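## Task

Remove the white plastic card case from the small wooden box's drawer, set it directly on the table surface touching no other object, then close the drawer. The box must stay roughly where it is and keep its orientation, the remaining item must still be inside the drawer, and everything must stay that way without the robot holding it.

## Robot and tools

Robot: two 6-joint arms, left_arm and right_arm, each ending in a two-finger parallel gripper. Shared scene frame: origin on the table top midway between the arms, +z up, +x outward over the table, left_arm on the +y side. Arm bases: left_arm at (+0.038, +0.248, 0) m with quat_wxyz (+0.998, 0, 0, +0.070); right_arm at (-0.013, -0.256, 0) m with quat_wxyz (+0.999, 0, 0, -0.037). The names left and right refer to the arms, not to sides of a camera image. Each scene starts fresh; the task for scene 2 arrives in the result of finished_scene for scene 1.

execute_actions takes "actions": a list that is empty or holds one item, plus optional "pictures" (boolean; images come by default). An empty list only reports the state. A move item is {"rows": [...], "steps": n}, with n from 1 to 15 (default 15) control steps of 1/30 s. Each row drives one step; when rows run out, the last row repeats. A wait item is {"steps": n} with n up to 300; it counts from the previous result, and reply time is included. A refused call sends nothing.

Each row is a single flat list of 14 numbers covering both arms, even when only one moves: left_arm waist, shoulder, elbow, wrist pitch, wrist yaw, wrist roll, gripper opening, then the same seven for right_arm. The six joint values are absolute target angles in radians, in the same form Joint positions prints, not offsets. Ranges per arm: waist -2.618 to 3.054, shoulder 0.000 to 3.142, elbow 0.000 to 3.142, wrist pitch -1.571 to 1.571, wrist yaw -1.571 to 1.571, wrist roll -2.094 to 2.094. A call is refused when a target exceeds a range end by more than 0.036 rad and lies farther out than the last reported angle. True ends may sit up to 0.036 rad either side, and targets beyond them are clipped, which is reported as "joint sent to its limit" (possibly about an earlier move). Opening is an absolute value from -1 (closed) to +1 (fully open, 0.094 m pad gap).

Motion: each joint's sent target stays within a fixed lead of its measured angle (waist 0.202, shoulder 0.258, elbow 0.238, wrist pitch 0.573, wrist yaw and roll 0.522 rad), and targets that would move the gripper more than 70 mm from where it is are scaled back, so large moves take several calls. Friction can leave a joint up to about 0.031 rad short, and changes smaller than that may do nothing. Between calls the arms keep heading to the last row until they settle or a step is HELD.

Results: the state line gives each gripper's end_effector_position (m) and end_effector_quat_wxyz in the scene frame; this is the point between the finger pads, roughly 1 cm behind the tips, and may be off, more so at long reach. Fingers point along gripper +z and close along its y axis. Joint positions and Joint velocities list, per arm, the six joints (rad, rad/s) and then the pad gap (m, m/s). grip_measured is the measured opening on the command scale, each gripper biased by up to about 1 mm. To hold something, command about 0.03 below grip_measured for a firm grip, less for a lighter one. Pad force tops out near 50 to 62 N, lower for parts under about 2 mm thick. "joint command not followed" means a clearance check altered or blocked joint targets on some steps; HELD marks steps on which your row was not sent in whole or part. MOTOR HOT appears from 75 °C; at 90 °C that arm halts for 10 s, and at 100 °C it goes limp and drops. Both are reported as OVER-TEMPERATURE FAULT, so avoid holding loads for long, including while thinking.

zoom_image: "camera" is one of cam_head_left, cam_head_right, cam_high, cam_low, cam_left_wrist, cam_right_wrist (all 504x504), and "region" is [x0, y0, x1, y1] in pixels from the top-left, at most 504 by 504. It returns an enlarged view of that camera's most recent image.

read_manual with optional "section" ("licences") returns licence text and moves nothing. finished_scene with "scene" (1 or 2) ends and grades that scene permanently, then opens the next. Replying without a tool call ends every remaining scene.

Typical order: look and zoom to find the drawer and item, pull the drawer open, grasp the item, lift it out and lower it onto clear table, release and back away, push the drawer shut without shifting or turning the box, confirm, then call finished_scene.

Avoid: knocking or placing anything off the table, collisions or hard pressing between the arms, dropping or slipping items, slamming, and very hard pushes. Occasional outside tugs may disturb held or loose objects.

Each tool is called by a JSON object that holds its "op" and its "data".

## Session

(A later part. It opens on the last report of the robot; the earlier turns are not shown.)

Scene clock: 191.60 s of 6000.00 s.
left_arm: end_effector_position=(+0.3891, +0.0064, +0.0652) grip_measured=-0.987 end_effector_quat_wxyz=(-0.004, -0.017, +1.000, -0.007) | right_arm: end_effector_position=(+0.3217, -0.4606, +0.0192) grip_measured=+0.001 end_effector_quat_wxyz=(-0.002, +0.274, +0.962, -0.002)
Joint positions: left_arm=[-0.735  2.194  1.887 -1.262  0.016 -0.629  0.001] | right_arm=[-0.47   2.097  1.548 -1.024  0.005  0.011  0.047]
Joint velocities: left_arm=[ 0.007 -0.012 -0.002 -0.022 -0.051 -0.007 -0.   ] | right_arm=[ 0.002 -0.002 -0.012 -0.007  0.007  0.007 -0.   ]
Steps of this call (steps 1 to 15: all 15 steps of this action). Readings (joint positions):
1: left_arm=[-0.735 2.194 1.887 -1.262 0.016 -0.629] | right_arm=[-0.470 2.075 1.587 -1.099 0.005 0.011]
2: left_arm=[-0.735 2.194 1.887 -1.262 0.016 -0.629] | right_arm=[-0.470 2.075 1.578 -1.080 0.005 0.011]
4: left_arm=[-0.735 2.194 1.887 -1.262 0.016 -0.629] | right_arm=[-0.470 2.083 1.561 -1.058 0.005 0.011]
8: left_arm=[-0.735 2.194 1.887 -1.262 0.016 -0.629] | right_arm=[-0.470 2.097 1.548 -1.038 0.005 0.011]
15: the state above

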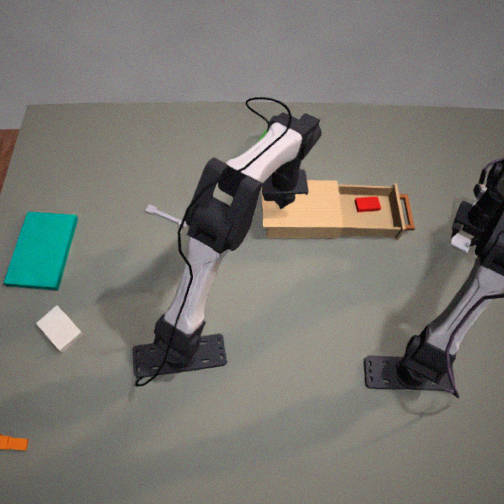

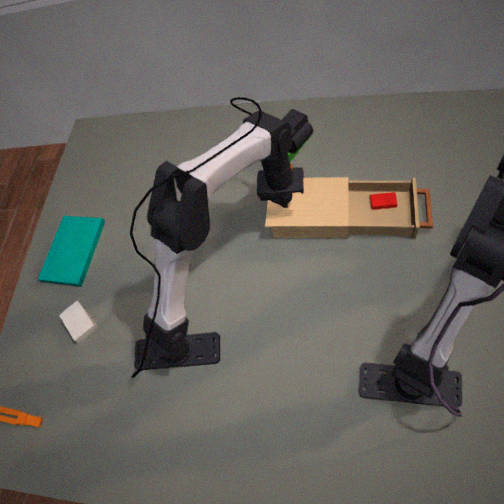

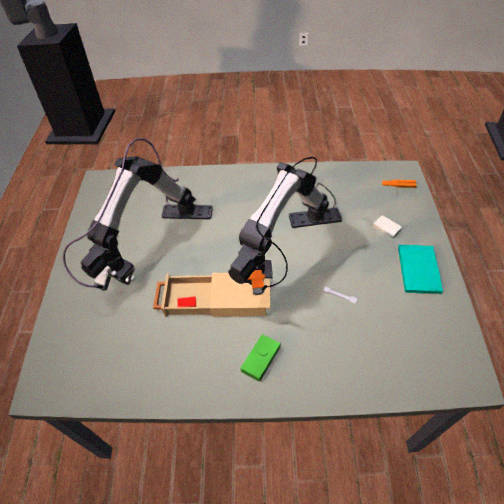

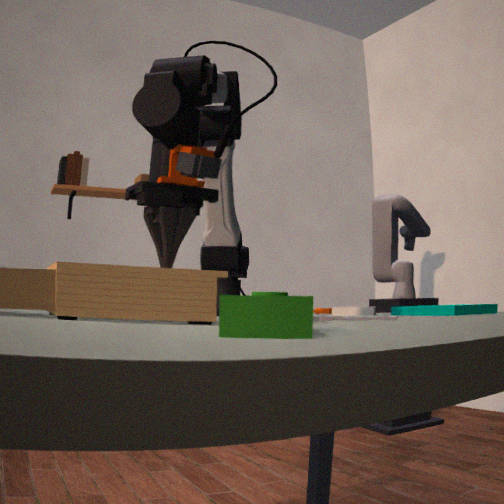

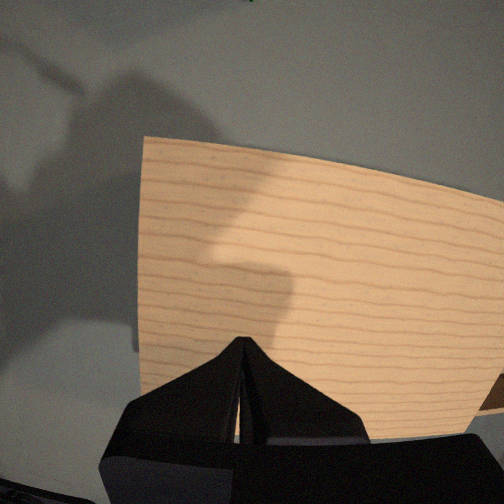

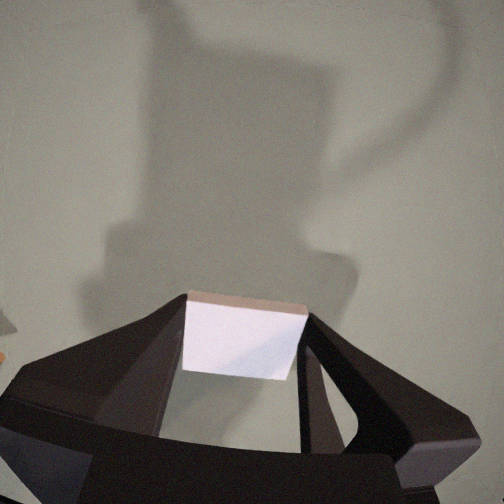

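{"op": "execute_actions", "data": {"actions": [{"rows":[[-0.73,2.24,1.85,-1.25,0,-0.63,-1,-0.47,2.142,1.505,-0.975,0,0,-0.06]]}], "pictures": false}}

{"op": "execute_actions", "data": {"actions": [{"rows":[[-0.73,2.24,1.85,-1.25,0,-0.63,-1,-0.47,2.12,1.53,-0.975,0,0,0.3]],"steps":8}], "pictures": false}}

{"op": "execute_actions", "data": {"actions": [{"rows":[[-0.73,2.24,1.85,-1.25,0,-0.63,-1,-0.47,2.08,1.66,-1.12,0,0,0.3]],"steps":12}], "pictures": false}}

{"op": "execute_actions", "data": {"actions": [{"rows":[[-0.73,2.24,1.85,-1.25,0,-0.63,-1,-0.24,2.12,1.72,-1.12,0,-0.1,-1]],"steps":12}], "pictures": false}}

{"op": "execute_actions", "data": {"actions": [{"rows":[[-0.75,2.3,1.8,-1.25,0,-0.63,-1,-0.17,2.2,1.71,-1.085,0,-0.1,-1]]}]}}

Scene clock: 206.60 s of 6000.00 s.
left_arm: end_effector_position=(+0.3891, +0.0064, +0.0652) grip_measured=-0.987 end_effector_quat_wxyz=(-0.004, -0.017, +1.000, -0.007) | right_arm: end_effector_position=(+0.3239, -0.4618, +0.0096) grip_measured=+0.001 end_effector_quat_wxyz=(+0.001, +0.274, +0.962, -0.003)
Joint positions: left_arm=[-0.735  2.194  1.887 -1.262  0.016 -0.629  0.001] | right_arm=[-0.47   2.113  1.533 -0.987  0.004  0.01   0.047]
Joint velocities: left_arm=[ 0.002 -0.007  0.002 -0.051  0.095  0.081  0.001] | right_arm=[ 0.007 -0.007 -0.002 -0.037 -0.022 -0.037  0.001]
Steps of this call (steps 1 to 15: the robot went on to your last target; steps 16 to 90: nothing new was sent; then 11.50 s passed at rest; steps 91 to 105: all 15 steps of this action). Readings (joint positions):
91: left_arm=[-0.735 2.194 1.887 -1.262 0.016 -0.629] | right_arm=[-0.470 2.098 1.546 -1.016 0.005 0.011]
92: left_arm=[-0.735 2.194 1.887 -1.262 0.016 -0.629] | right_arm=[-0.470 2.099 1.543 -1.008 0.005 0.011]
94: left_arm=[-0.735 2.194 1.887 -1.262 0.016 -0.629] | right_arm=[-0.470 2.106 1.537 -0.997 0.005 0.011]
98: left_arm=[-0.735 2.194 1.887 -1.262 0.016 -0.629] | right_arm=[-0.470 2.113 1.533 -0.988 0.005 0.010]
105: the state above

Scene clock: 206.87 s of 6000.00 s.
left_arm: end_effector_position=(+0.3891, +0.0064, +0.0652) grip_measured=-0.987 end_effector_quat_wxyz=(-0.004, -0.017, +1.000, -0.007) | right_arm: end_effector_position=(+0.3251, -0.4625, +0.0096) grip_measured=+0.298 end_effector_quat_wxyz=(+0.004, +0.274, +0.962, -0.003)
Joint positions: left_arm=[-0.735  2.194  1.887 -1.262  0.016 -0.629  0.001] | right_arm=[-0.47   2.113  1.533 -0.982  0.004  0.01   0.061]
Joint velocities: left_arm=[ 0.007 -0.017 -0.002 -0.051 -0.007  0.007  0.   ] | right_arm=[ 0.012 -0.012 -0.017  0.022  0.022 -0.007 -0.   ]
Steps of this call (steps 1 to 8: all 8 steps of this action). Readings (joint positions):
1: left_arm=[-0.735 2.194 1.887 -1.262 0.016 -0.629] | right_arm=[-0.470 2.113 1.533 -0.987 0.004 0.010]
2: left_arm=[-0.735 2.194 1.887 -1.262 0.016 -0.629] | right_arm=[-0.470 2.113 1.533 -0.985 0.004 0.010]
4: left_arm=[-0.735 2.194 1.887 -1.262 0.016 -0.629] | right_arm=[-0.470 2.113 1.533 -0.984 0.004 0.010]
8: the state above

Scene clock: 207.27 s of 6000.00 s.
left_arm: end_effector_position=(+0.3891, +0.0064, +0.0652) grip_measured=-0.987 end_effector_quat_wxyz=(-0.004, -0.017, +1.000, -0.007) | right_arm: end_effector_position=(+0.3373, -0.4699, +0.0568) grip_measured=+0.298 end_effector_quat_wxyz=(+0.031, +0.274, +0.961, -0.011)
Joint positions: left_arm=[-0.735  2.194  1.887 -1.262  0.016 -0.629  0.001] | right_arm=[-0.47   2.069  1.657 -1.093  0.004  0.01   0.061]
Joint velocities: left_arm=[-0.007  0.012 -0.017  0.007 -0.037 -0.037  0.001] | right_arm=[-0.012  0.007  0.012 -0.095  0.022  0.022 -0.001]
Steps of this call (steps 1 to 12: all 12 steps of this action). Readings (joint positions):
1: left_arm=[-0.735 2.194 1.887 -1.262 0.016 -0.629] | right_arm=[-0.470 2.113 1.549 -1.003 0.004 0.010]
2: left_arm=[-0.735 2.194 1.887 -1.262 0.016 -0.629] | right_arm=[-0.470 2.115 1.575 -1.033 0.004 0.010]
4: left_arm=[-0.735 2.194 1.887 -1.262 0.016 -0.629] | right_arm=[-0.470 2.102 1.623 -1.059 0.004 0.010]
8: left_arm=[-0.735 2.194 1.887 -1.262 0.016 -0.629] | right_arm=[-0.470 2.070 1.656 -1.075 0.004 0.010]
12: the state above

Scene clock: 207.67 s of 6000.00 s.
left_arm: end_effector_position=(+0.3891, +0.0064, +0.0652) grip_measured=-0.987 end_effector_quat_wxyz=(-0.004, -0.017, +1.000, -0.007) | right_arm: end_effector_position=(+0.3905, -0.3759, +0.0610) grip_measured=-0.988 end_effector_quat_wxyz=(+0.041, +0.104, +0.994, -0.004)
Joint positions: left_arm=[-0.735  2.194  1.887 -1.262  0.016 -0.629  0.001] | right_arm=[-0.216  2.092  1.707 -1.104 -0.007 -0.082  0.001]
Joint velocities: left_arm=[ 0.017  0.002 -0.007 -0.022  0.037 -0.051  0.001] | right_arm=[-0.222 -0.002 -0.022 -0.022  0.051 -0.066 -0.001]
Steps of this call (steps 1 to 12: all 12 steps of this action). Readings (joint positions):
1: left_arm=[-0.735 2.194 1.887 -1.262 0.016 -0.629] | right_arm=[-0.458 2.071 1.663 -1.100 0.010 -0.000]
2: left_arm=[-0.735 2.194 1.887 -1.262 0.016 -0.629] | right_arm=[-0.433 2.076 1.674 -1.105 0.016 -0.014]
4: left_arm=[-0.735 2.194 1.887 -1.262 0.016 -0.629] | right_arm=[-0.345 2.086 1.695 -1.104 0.017 -0.038]
8: left_arm=[-0.735 2.194 1.887 -1.262 0.016 -0.629] | right_arm=[-0.208 2.092 1.707 -1.101 -0.003 -0.070]
12: the state above

Scene clock: 208.17 s of 6000.00 s.
left_arm: end_effector_position=(+0.3885, +0.0062, +0.0642) grip_measured=-0.987 end_effector_quat_wxyz=(-0.002, -0.014, +1.000, -0.002) | right_arm: end_effector_position=(+0.3937, -0.3573, +0.0229) grip_measured=-0.988 end_effector_quat_wxyz=(+0.002, +0.077, +0.997, -0.000)
Joint positions: left_arm=[-0.74   2.195  1.885 -1.261  0.006 -0.629  0.001] | right_arm=[-0.169  2.191  1.712 -1.088 -0.001 -0.089  0.001]
Joint velocities: left_arm=[ 0.022 -0.037 -0.002 -0.022 -0.007 -0.081  0.   ] | right_arm=[-0.002 -0.007 -0.012 -0.022 -0.007 -0.051 -0.001]
Steps of this call (steps 1 to 15: all 15 steps of this action). Readings (joint positions):
1: left_arm=[-0.736 2.195 1.885 -1.261 0.016 -0.629] | right_arm=[-0.219 2.099 1.708 -1.104 -0.005 -0.083]
2: left_arm=[-0.737 2.195 1.885 -1.261 0.013 -0.629] | right_arm=[-0.217 2.110 1.712 -1.100 -0.001 -0.084]
4: left_arm=[-0.739 2.195 1.885 -1.261 0.009 -0.629] | right_arm=[-0.199 2.144 1.712 -1.091 -0.001 -0.086]
8: left_arm=[-0.740 2.195 1.885 -1.261 0.006 -0.629] | right_arm=[-0.170 2.190 1.712 -1.090 -0.001 -0.088]
15: the state above

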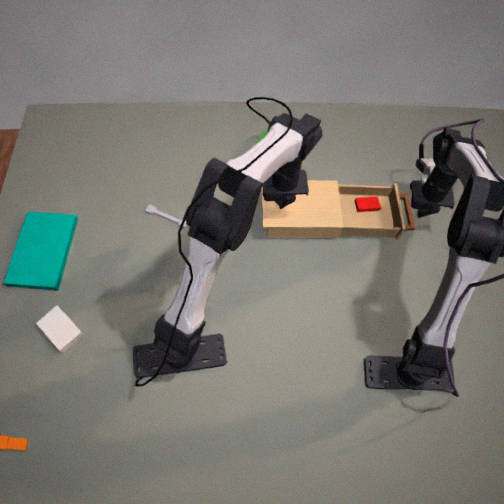

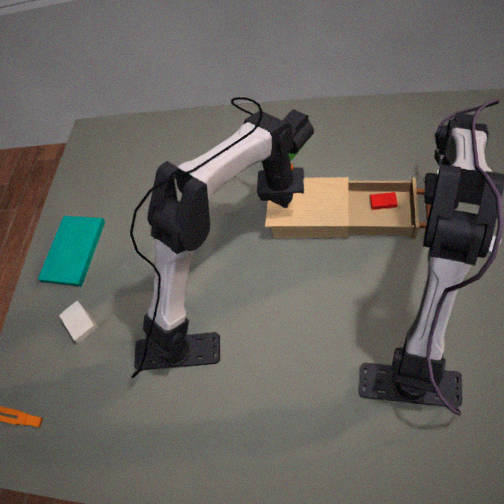

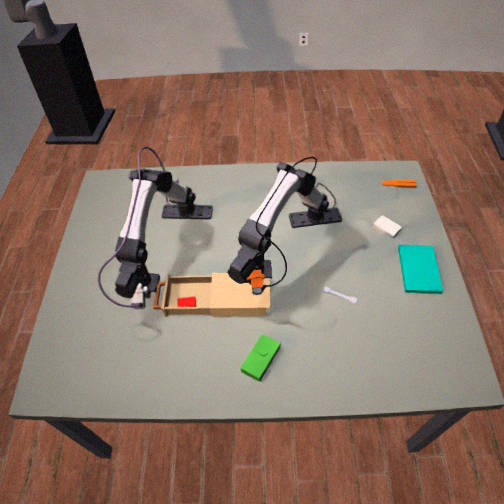

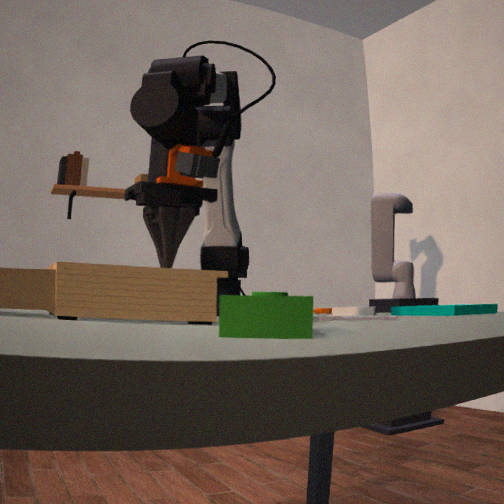

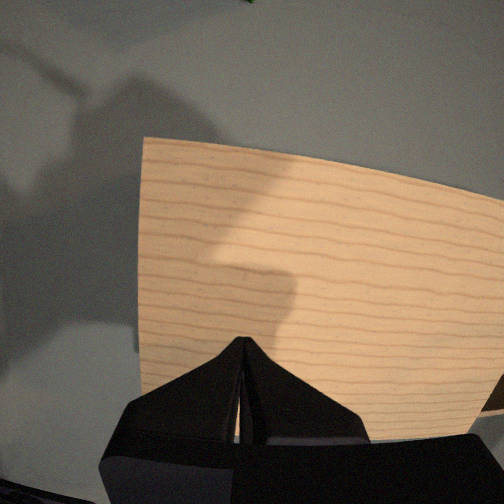

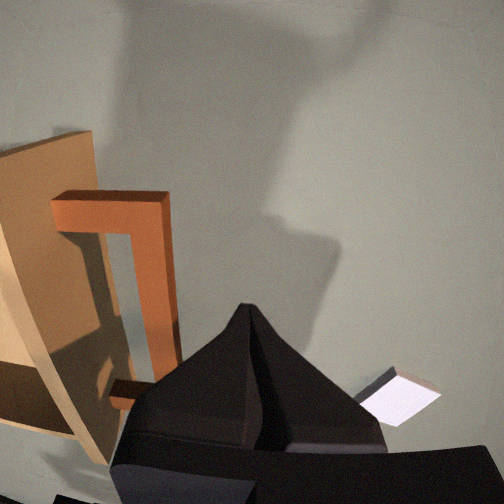

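{"op": "execute_actions", "data": {"actions": [{"rows":[[-0.75,2.3,1.8,-1.25,0,-0.63,-1,-0.11,2.2,1.71,-1.085,-0.03,-0.1,-1]],"steps":10}], "pictures": false}}

{"op": "execute_actions", "data": {"actions": [{"rows":[[-0.75,2.3,1.8,-1.25,0,-0.63,-1,-0.04,2.2,1.71,-1.085,-0.06,-0.05,-1]],"steps":10}], "pictures": false}}

{"op": "execute_actions", "data": {"actions": [{"rows":[[-0.75,2.3,1.8,-1.25,0,-0.63,-1,0.03,2.2,1.71,-1.095,-0.1,0,-1]],"steps":10}], "pictures": false}}

{"op": "execute_actions", "data": {"actions": [{"rows":[[-0.75,2.3,1.8,-1.25,0,-0.63,-1,0.1,2.2,1.71,-1.1,-0.16,0.06,-1]],"steps":10}], "pictures": false}}

{"op": "execute_actions", "data": {"actions": [{"rows":[[-0.75,2.3,1.8,-1.25,0,-0.63,-1,0.16,2.2,1.71,-1.1,-0.19,0.12,-1]],"steps":10}], "pictures": false}}

{"op": "execute_actions", "data": {"actions": [{"rows":[[-0.75,2.3,1.8,-1.25,0,-0.63,-1,0.22,2.2,1.71,-1.09,-0.2,0.18,-1]],"steps":12}], "pictures": false}}

{"op": "execute_actions", "data": {"actions": [{"rows":[[-0.75,2.3,1.8,-1.25,0,-0.63,-1,0.27,2.2,1.71,-1.085,-0.2,0.22,-1]]}]}}

Scene clock: 228.00 s of 6000.00 s.
left_arm: end_effector_position=(+0.3885, +0.0062, +0.0642) grip_measured=-0.987 end_effector_quat_wxyz=(-0.002, -0.014, +1.000, -0.002) | right_arm: end_effector_position=(+0.3996, -0.3331, +0.0229) grip_measured=-0.989 end_effector_quat_wxyz=(+0.004, +0.049, +0.999, +0.005)
Joint positions: left_arm=[-0.74   2.195  1.885 -1.261  0.006 -0.629  0.001] | right_arm=[-0.113  2.191  1.712 -1.086 -0.011 -0.091  0.001]
Joint velocities: left_arm=[ 0.002 -0.022 -0.017 -0.022  0.007  0.037  0.001] | right_arm=[-0.007 -0.012  0.012  0.022 -0.022 -0.081 -0.001]
Steps of this call (steps 1 to 15: the robot went on to your last target; steps 16 to 90: nothing new was sent; then 16.50 s passed at rest; steps 91 to 100: all 10 steps of this action). Readings (joint positions):
91: left_arm=[-0.740 2.195 1.885 -1.261 0.006 -0.629] | right_arm=[-0.165 2.191 1.712 -1.088 -0.001 -0.089]
92: left_arm=[-0.740 2.195 1.885 -1.261 0.006 -0.629] | right_arm=[-0.159 2.191 1.712 -1.088 -0.003 -0.089]
94: left_arm=[-0.740 2.195 1.885 -1.261 0.006 -0.629] | right_arm=[-0.136 2.191 1.712 -1.088 -0.009 -0.089]
98: left_arm=[-0.740 2.195 1.885 -1.261 0.006 -0.629] | right_arm=[-0.113 2.191 1.712 -1.086 -0.010 -0.091]
100: the state above

Scene clock: 228.33 s of 6000.00 s.
left_arm: end_effector_position=(+0.3885, +0.0062, +0.0642) grip_measured=-0.987 end_effector_quat_wxyz=(-0.002, -0.014, +1.000, -0.002) | right_arm: end_effector_position=(+0.4020, -0.3192, +0.0229) grip_measured=-0.989 end_effector_quat_wxyz=(+0.002, +0.037, +0.999, -0.009)
Joint positions: left_arm=[-0.74   2.195  1.885 -1.261  0.006 -0.629  0.001] | right_arm=[-0.069  2.191  1.712 -1.085  0.017 -0.069  0.001]
Joint velocities: left_arm=[-0.002  0.007  0.027 -0.066  0.022  0.007  0.   ] | right_arm=[-0.017 -0.017  0.007  0.007  0.007  0.022 -0.   ]
Steps of this call (steps 1 to 10: all 10 steps of this action). Readings (joint positions):
1: left_arm=[-0.740 2.195 1.885 -1.261 0.006 -0.629] | right_arm=[-0.109 2.191 1.712 -1.086 -0.010 -0.087]
2: left_arm=[-0.740 2.195 1.885 -1.261 0.006 -0.629] | right_arm=[-0.102 2.191 1.712 -1.085 -0.010 -0.082]
4: left_arm=[-0.740 2.195 1.885 -1.261 0.006 -0.629] | right_arm=[-0.079 2.191 1.712 -1.085 -0.006 -0.076]
8: left_arm=[-0.740 2.195 1.885 -1.261 0.006 -0.629] | right_arm=[-0.069 2.191 1.712 -1.085 0.017 -0.071]
10: the state above

Scene clock: 228.67 s of 6000.00 s.
left_arm: end_effector_position=(+0.3885, +0.0062, +0.0642) grip_measured=-0.987 end_effector_quat_wxyz=(-0.002, -0.014, +1.000, -0.002) | right_arm: end_effector_position=(+0.4018, -0.3161, +0.0234) grip_measured=-0.989 end_effector_quat_wxyz=(-0.001, +0.042, +0.998, -0.040)
Joint positions: left_arm=[-0.74   2.195  1.885 -1.261  0.006 -0.629  0.001] | right_arm=[-0.035  2.191  1.712 -1.089  0.08  -0.027  0.   ]
Joint velocities: left_arm=[-0.012  0.022 -0.012 -0.037 -0.037 -0.022  0.   ] | right_arm=[ 0.027  0.002 -0.007 -0.037 -0.022 -0.007 -0.001]
Steps of this call (steps 1 to 10: all 10 steps of this action). Readings (joint positions):
1: left_arm=[-0.740 2.195 1.885 -1.261 0.006 -0.629] | right_arm=[-0.064 2.191 1.712 -1.086 0.018 -0.062]
2: left_arm=[-0.740 2.195 1.885 -1.261 0.006 -0.629] | right_arm=[-0.058 2.191 1.712 -1.086 0.031 -0.053]
4: left_arm=[-0.740 2.195 1.885 -1.261 0.006 -0.629] | right_arm=[-0.044 2.191 1.712 -1.087 0.059 -0.042]
8: left_arm=[-0.740 2.195 1.885 -1.261 0.006 -0.629] | right_arm=[-0.036 2.191 1.712 -1.088 0.079 -0.030]
10: the state above

Scene clock: 229.00 s of 6000.00 s.
left_arm: end_effector_position=(+0.3885, +0.0062, +0.0642) grip_measured=-0.987 end_effector_quat_wxyz=(-0.002, -0.014, +1.000, -0.002) | right_arm: end_effector_position=(+0.4007, -0.3035, +0.0241) grip_measured=-0.990 end_effector_quat_wxyz=(-0.006, +0.046, +0.997, -0.059)
Joint positions: left_arm=[-0.74   2.195  1.885 -1.261  0.006 -0.629  0.001] | right_arm=[ 0.01   2.191  1.712 -1.101  0.118  0.028  0.   ]
Joint velocities: left_arm=[-0.002  0.002 -0.022  0.037  0.037  0.022 -0.   ] | right_arm=[ 0.007 -0.012 -0.002  0.037 -0.081  0.125 -0.001]
Steps of this call (steps 1 to 10: all 10 steps of this action). Readings (joint positions):
1: left_arm=[-0.740 2.195 1.885 -1.261 0.006 -0.629] | right_arm=[-0.031 2.191 1.712 -1.089 0.080 -0.019]
2: left_arm=[-0.740 2.195 1.885 -1.261 0.006 -0.629] | right_arm=[-0.025 2.191 1.712 -1.091 0.085 -0.009]
4: left_arm=[-0.740 2.195 1.885 -1.261 0.006 -0.629] | right_arm=[-0.006 2.191 1.712 -1.096 0.101 0.006]
8: left_arm=[-0.740 2.195 1.885 -1.261 0.006 -0.629] | right_arm=[0.010 2.191 1.712 -1.101 0.117 0.023]
10: the state above

Scene clock: 229.33 s of 6000.00 s.
left_arm: end_effector_position=(+0.3885, +0.0062, +0.0642) grip_measured=-0.987 end_effector_quat_wxyz=(-0.002, -0.014, +1.000, -0.002) | right_arm: end_effector_position=(+0.4007, -0.2825, +0.0254) grip_measured=-0.990 end_effector_quat_wxyz=(-0.005, +0.047, +0.997, -0.061)
Joint positions: left_arm=[-0.74   2.195  1.885 -1.261  0.006 -0.629  0.001] | right_arm=[ 0.062  2.188  1.712 -1.11   0.121  0.082  0.   ]
Joint velocities: left_arm=[-0.012 -0.007 -0.002  0.007 -0.037 -0.022 -0.001] | right_arm=[ 0.178 -0.002 -0.002 -0.081 -0.286  0.081 -0.   ]
Steps of this call (steps 1 to 10: all 10 steps of this action). Readings (joint positions):
1: left_arm=[-0.740 2.195 1.885 -1.261 0.006 -0.629] | right_arm=[0.012 2.191 1.712 -1.101 0.121 0.035]
2: left_arm=[-0.740 2.195 1.885 -1.261 0.006 -0.629] | right_arm=[0.016 2.191 1.712 -1.102 0.129 0.043]
4: left_arm=[-0.740 2.195 1.885 -1.261 0.006 -0.629] | right_arm=[0.030 2.191 1.712 -1.104 0.136 0.056]
8: left_arm=[-0.740 2.195 1.885 -1.261 0.006 -0.629] | right_arm=[0.051 2.189 1.712 -1.108 0.140 0.075]
10: the state above

Scene clock: 229.73 s of 6000.00 s.
left_arm: end_effector_position=(+0.3885, +0.0062, +0.0642) grip_measured=-0.987 end_effector_quat_wxyz=(-0.002, -0.014, +1.000, -0.002) | right_arm: end_effector_position=(+0.4017, -0.2219, +0.0264) grip_measured=-0.990 end_effector_quat_wxyz=(-0.000, +0.032, +0.999, -0.009)
Joint positions: left_arm=[-0.74   2.195  1.885 -1.261  0.006 -0.629  0.001] | right_arm=[ 0.165  2.182  1.712 -1.103  0.018  0.155  0.   ]
Joint velocities: left_arm=[ 0.002 -0.012 -0.002 -0.037  0.007 -0.095  0.001] | right_arm=[-0.017  0.002 -0.012 -0.022 -0.125  0.022 -0.001]
Steps of this call (steps 1 to 12: all 12 steps of this action). Readings (joint positions):
1: left_arm=[-0.740 2.195 1.885 -1.261 0.006 -0.629] | right_arm=[0.070 2.187 1.712 -1.110 0.117 0.090]
2: left_arm=[-0.740 2.195 1.885 -1.261 0.006 -0.629] | right_arm=[0.081 2.186 1.712 -1.111 0.114 0.099]
4: left_arm=[-0.740 2.195 1.885 -1.261 0.006 -0.629] | right_arm=[0.107 2.185 1.712 -1.112 0.105 0.116]
8: left_arm=[-0.740 2.195 1.885 -1.261 0.006 -0.629] | right_arm=[0.154 2.182 1.712 -1.107 0.052 0.142]
12: the state above

Scene clock: 230.23 s of 6000.00 s.
left_arm: end_effector_position=(+0.3885, +0.0062, +0.0642) grip_measured=-0.987 end_effector_quat_wxyz=(-0.002, -0.014, +1.000, -0.002) | right_arm: end_effector_position=(+0.4019, -0.2041, +0.0264) grip_measured=-0.990 end_effector_quat_wxyz=(+0.004, +0.035, +0.999, -0.006)
Joint positions: left_arm=[-0.74   2.195  1.885 -1.261  0.006 -0.629  0.001] | right_arm=[ 0.205  2.182  1.712 -1.095  0.013  0.2    0.   ]
Joint velocities: left_arm=[-0.007  0.002 -0.012  0.022  0.022  0.007  0.001] | right_arm=[-0.022 -0.002 -0.017  0.051 -0.022  0.007  0.001]
Steps of this call (steps 1 to 15: all 15 steps of this action). Readings (joint positions):
1: left_arm=[-0.740 2.195 1.885 -1.261 0.006 -0.629] | right_arm=[0.167 2.182 1.712 -1.103 0.017 0.162]
2: left_arm=[-0.740 2.195 1.885 -1.261 0.006 -0.629] | right_arm=[0.172 2.182 1.712 -1.102 0.017 0.170]
4: left_arm=[-0.740 2.195 1.885 -1.261 0.006 -0.629] | right_arm=[0.187 2.182 1.712 -1.099 0.016 0.181]
8: left_arm=[-0.740 2.195 1.885 -1.261 0.006 -0.629] | right_arm=[0.205 2.182 1.712 -1.095 0.014 0.194]
15: the state above

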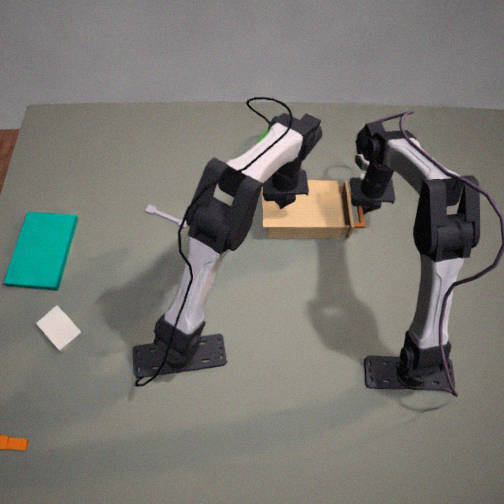

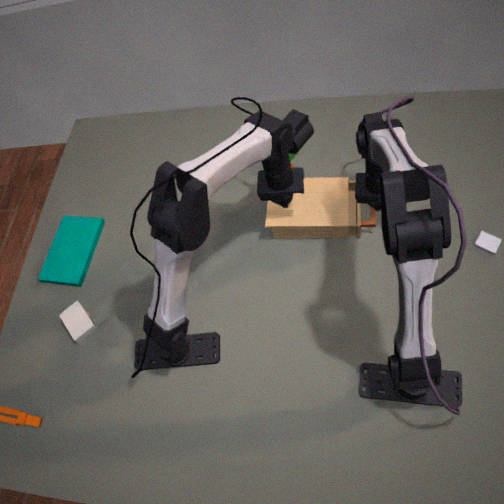

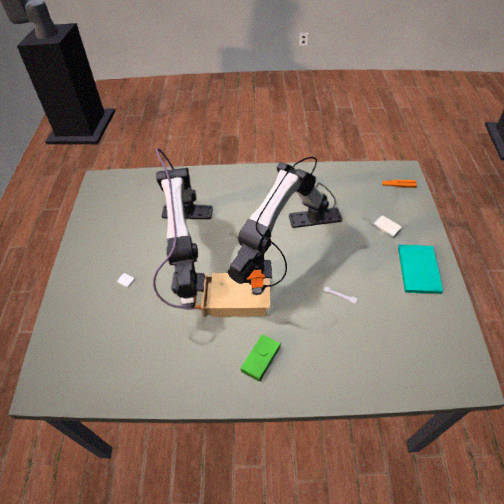

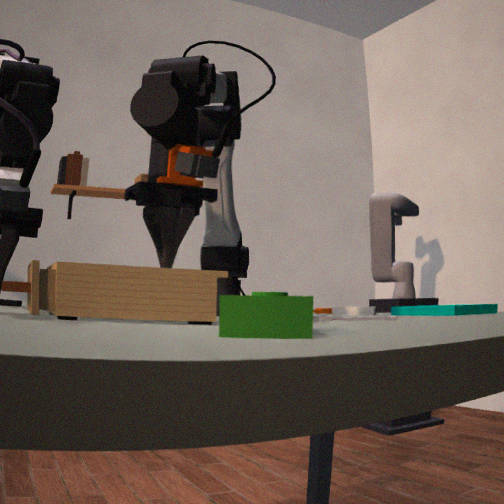

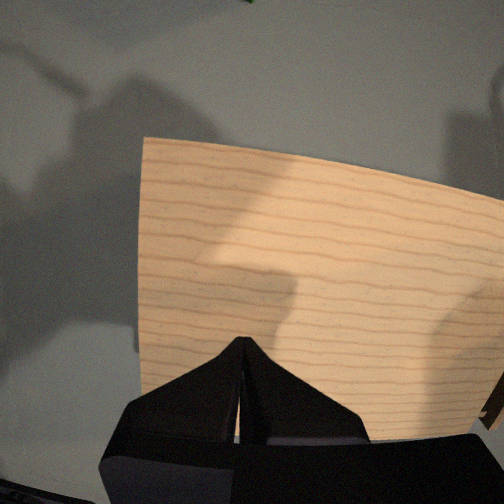

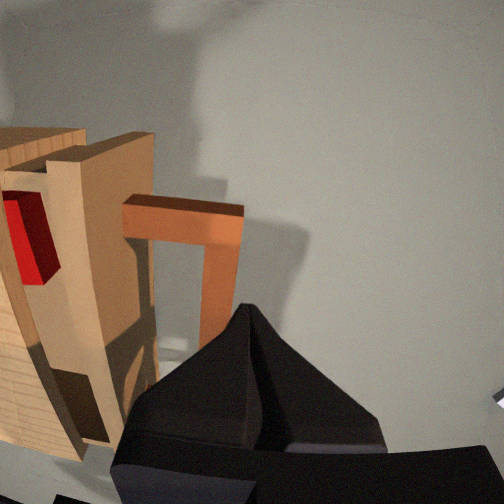

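{"op": "execute_actions", "data": {"actions": [{"rows":[[-0.75,2.3,1.8,-1.25,0,-0.63,-1,0.32,2.2,1.71,-1.085,-0.25,0.25,-1]]}], "pictures": false}}

{"op": "execute_actions", "data": {"actions": [{"rows":[[-0.75,2.3,1.8,-1.25,0,-0.63,-1,0.21,2.19,1.71,-1.085,0,0.25,-1]],"steps":8}], "pictures": false}}

{"op": "execute_actions", "data": {"actions": [{"rows":[[-0.72,2.15,1.93,-1.3,0,-0.63,-1,0.16,2.17,1.73,-1.085,0,0.25,-1]]}]}}

Scene clock: 240.70 s of 6000.00 s.
left_arm: end_effector_position=(+0.3886, +0.0063, +0.0642) grip_measured=-0.987 end_effector_quat_wxyz=(-0.002, -0.014, +1.000, -0.002) | right_arm: end_effector_position=(+0.4022, -0.1836, +0.0269) grip_measured=-0.990 end_effector_quat_wxyz=(+0.010, +0.029, +1.000, +0.003)
Joint positions: left_arm=[-0.74   2.195  1.885 -1.261  0.005 -0.629  0.001] | right_arm=[ 0.247  2.181  1.712 -1.082 -0.003  0.231  0.   ]
Joint velocities: left_arm=[-0.007  0.002 -0.002 -0.037 -0.007  0.022  0.   ] | right_arm=[-0.007 -0.017 -0.007 -0.051 -0.051  0.066 -0.   ]
Steps of this call (steps 1 to 15: the robot went on to your last target; steps 16 to 90: nothing new was sent; then 6.97 s passed at rest; steps 91 to 105: all 15 steps of this action). Readings (joint positions):
91: left_arm=[-0.740 2.195 1.885 -1.261 0.006 -0.629] | right_arm=[0.208 2.182 1.712 -1.095 0.012 0.205]
92: left_arm=[-0.740 2.195 1.885 -1.261 0.006 -0.629] | right_arm=[0.212 2.181 1.712 -1.093 0.005 0.210]
94: left_arm=[-0.740 2.195 1.885 -1.261 0.006 -0.629] | right_arm=[0.232 2.181 1.712 -1.085 -0.013 0.219]
98: left_arm=[-0.740 2.195 1.885 -1.261 0.005 -0.629] | right_arm=[0.247 2.181 1.712 -1.082 -0.003 0.227]
105: the state above

Scene clock: 240.97 s of 6000.00 s.
left_arm: end_effector_position=(+0.3886, +0.0063, +0.0642) grip_measured=-0.987 end_effector_quat_wxyz=(-0.002, -0.014, +1.000, -0.002) | right_arm: end_effector_position=(+0.4047, -0.1991, +0.0272) grip_measured=-0.990 end_effector_quat_wxyz=(+0.011, +0.050, +0.999, -0.000)
Joint positions: left_arm=[-0.74   2.195  1.885 -1.261  0.005 -0.629  0.001] | right_arm=[ 0.213  2.18   1.712 -1.082  0.005  0.238  0.   ]
Joint velocities: left_arm=[-0.017  0.002 -0.007 -0.007 -0.007  0.037 -0.   ] | right_arm=[-0.012  0.007  0.002  0.051 -0.066 -0.007  0.   ]
Steps of this call (steps 1 to 8: all 8 steps of this action). Readings (joint positions):
1: left_arm=[-0.740 2.195 1.885 -1.261 0.005 -0.629] | right_arm=[0.240 2.180 1.712 -1.082 0.005 0.232]
2: left_arm=[-0.740 2.195 1.885 -1.261 0.005 -0.629] | right_arm=[0.236 2.180 1.712 -1.082 0.005 0.233]
4: left_arm=[-0.740 2.195 1.885 -1.261 0.005 -0.629] | right_arm=[0.225 2.180 1.712 -1.082 0.005 0.235]
8: the state above

Scene clock: 241.47 s of 6000.00 s.
left_arm: end_effector_position=(+0.3901, +0.0129, +0.0785) grip_measured=-0.987 end_effector_quat_wxyz=(+0.002, -0.022, +1.000, -0.005) | right_arm: end_effector_position=(+0.4072, -0.2214, +0.0272) grip_measured=-0.990 end_effector_quat_wxyz=(+0.011, +0.078, +0.997, +0.001)
Joint positions: left_arm=[-0.725  2.171  1.903 -1.293  0.005 -0.629  0.001] | right_arm=[ 0.158  2.18   1.712 -1.082  0.001  0.24   0.   ]
Joint velocities: left_arm=[ 0.002 -0.007  0.007  0.007 -0.095  0.022 -0.   ] | right_arm=[-0.002  0.002 -0.007 -0.051 -0.066  0.037 -0.   ]
Steps of this call (steps 1 to 15: all 15 steps of this action). Readings (joint positions):
1: left_arm=[-0.739 2.188 1.891 -1.264 0.005 -0.629] | right_arm=[0.209 2.180 1.712 -1.082 0.003 0.238]
2: left_arm=[-0.737 2.186 1.894 -1.270 0.005 -0.629] | right_arm=[0.204 2.180 1.712 -1.082 0.002 0.238]
4: left_arm=[-0.732 2.179 1.898 -1.279 0.005 -0.629] | right_arm=[0.184 2.180 1.712 -1.082 0.001 0.239]
8: left_arm=[-0.725 2.171 1.902 -1.288 0.005 -0.629] | right_arm=[0.159 2.180 1.712 -1.082 0.001 0.239]
15: the state above

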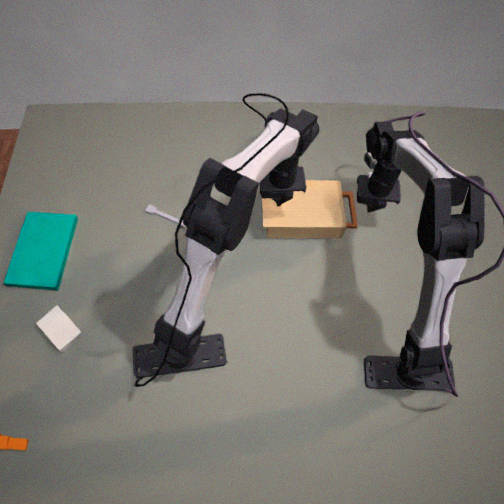

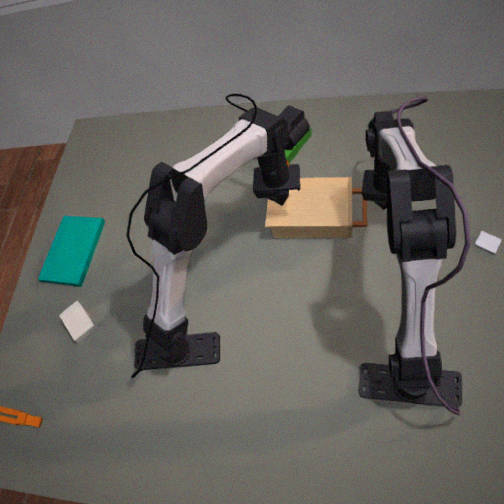

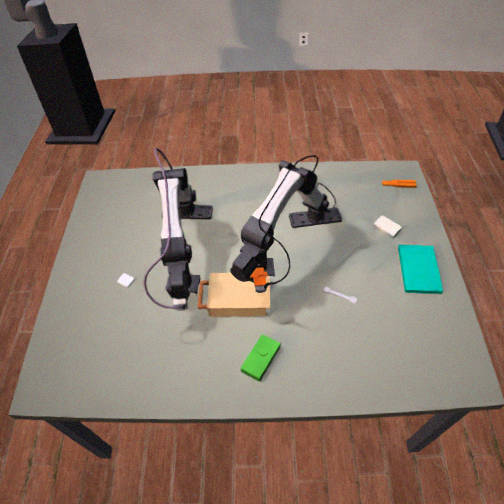

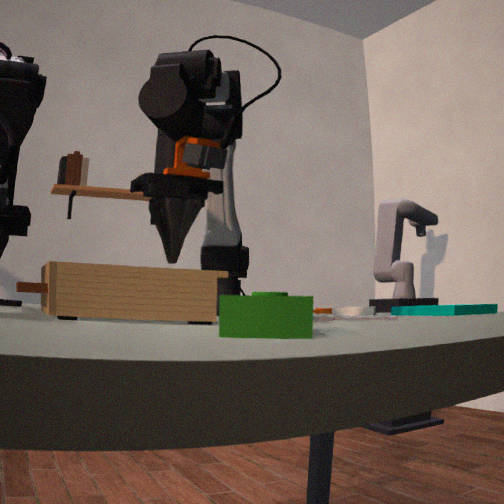

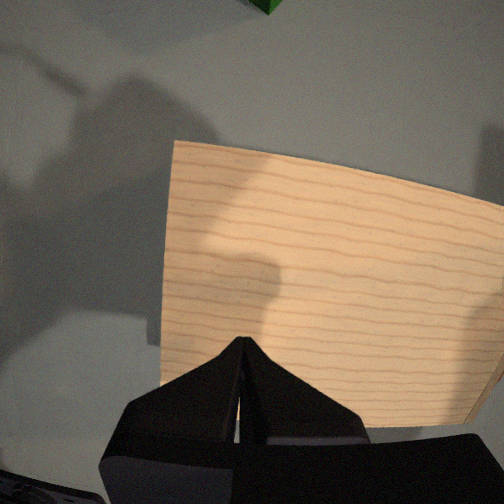

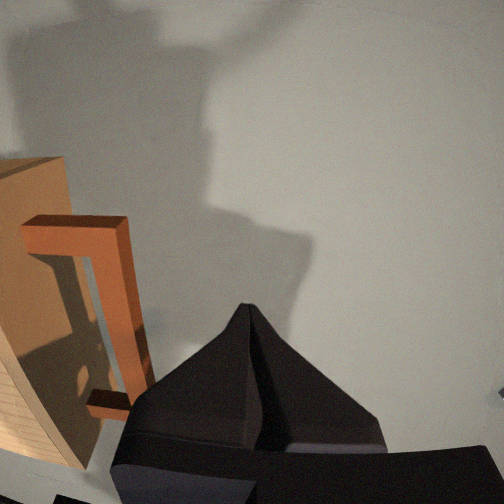

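{"op": "finished_scene", "data": {"scene": 1}}

The scene is finished: the task was done.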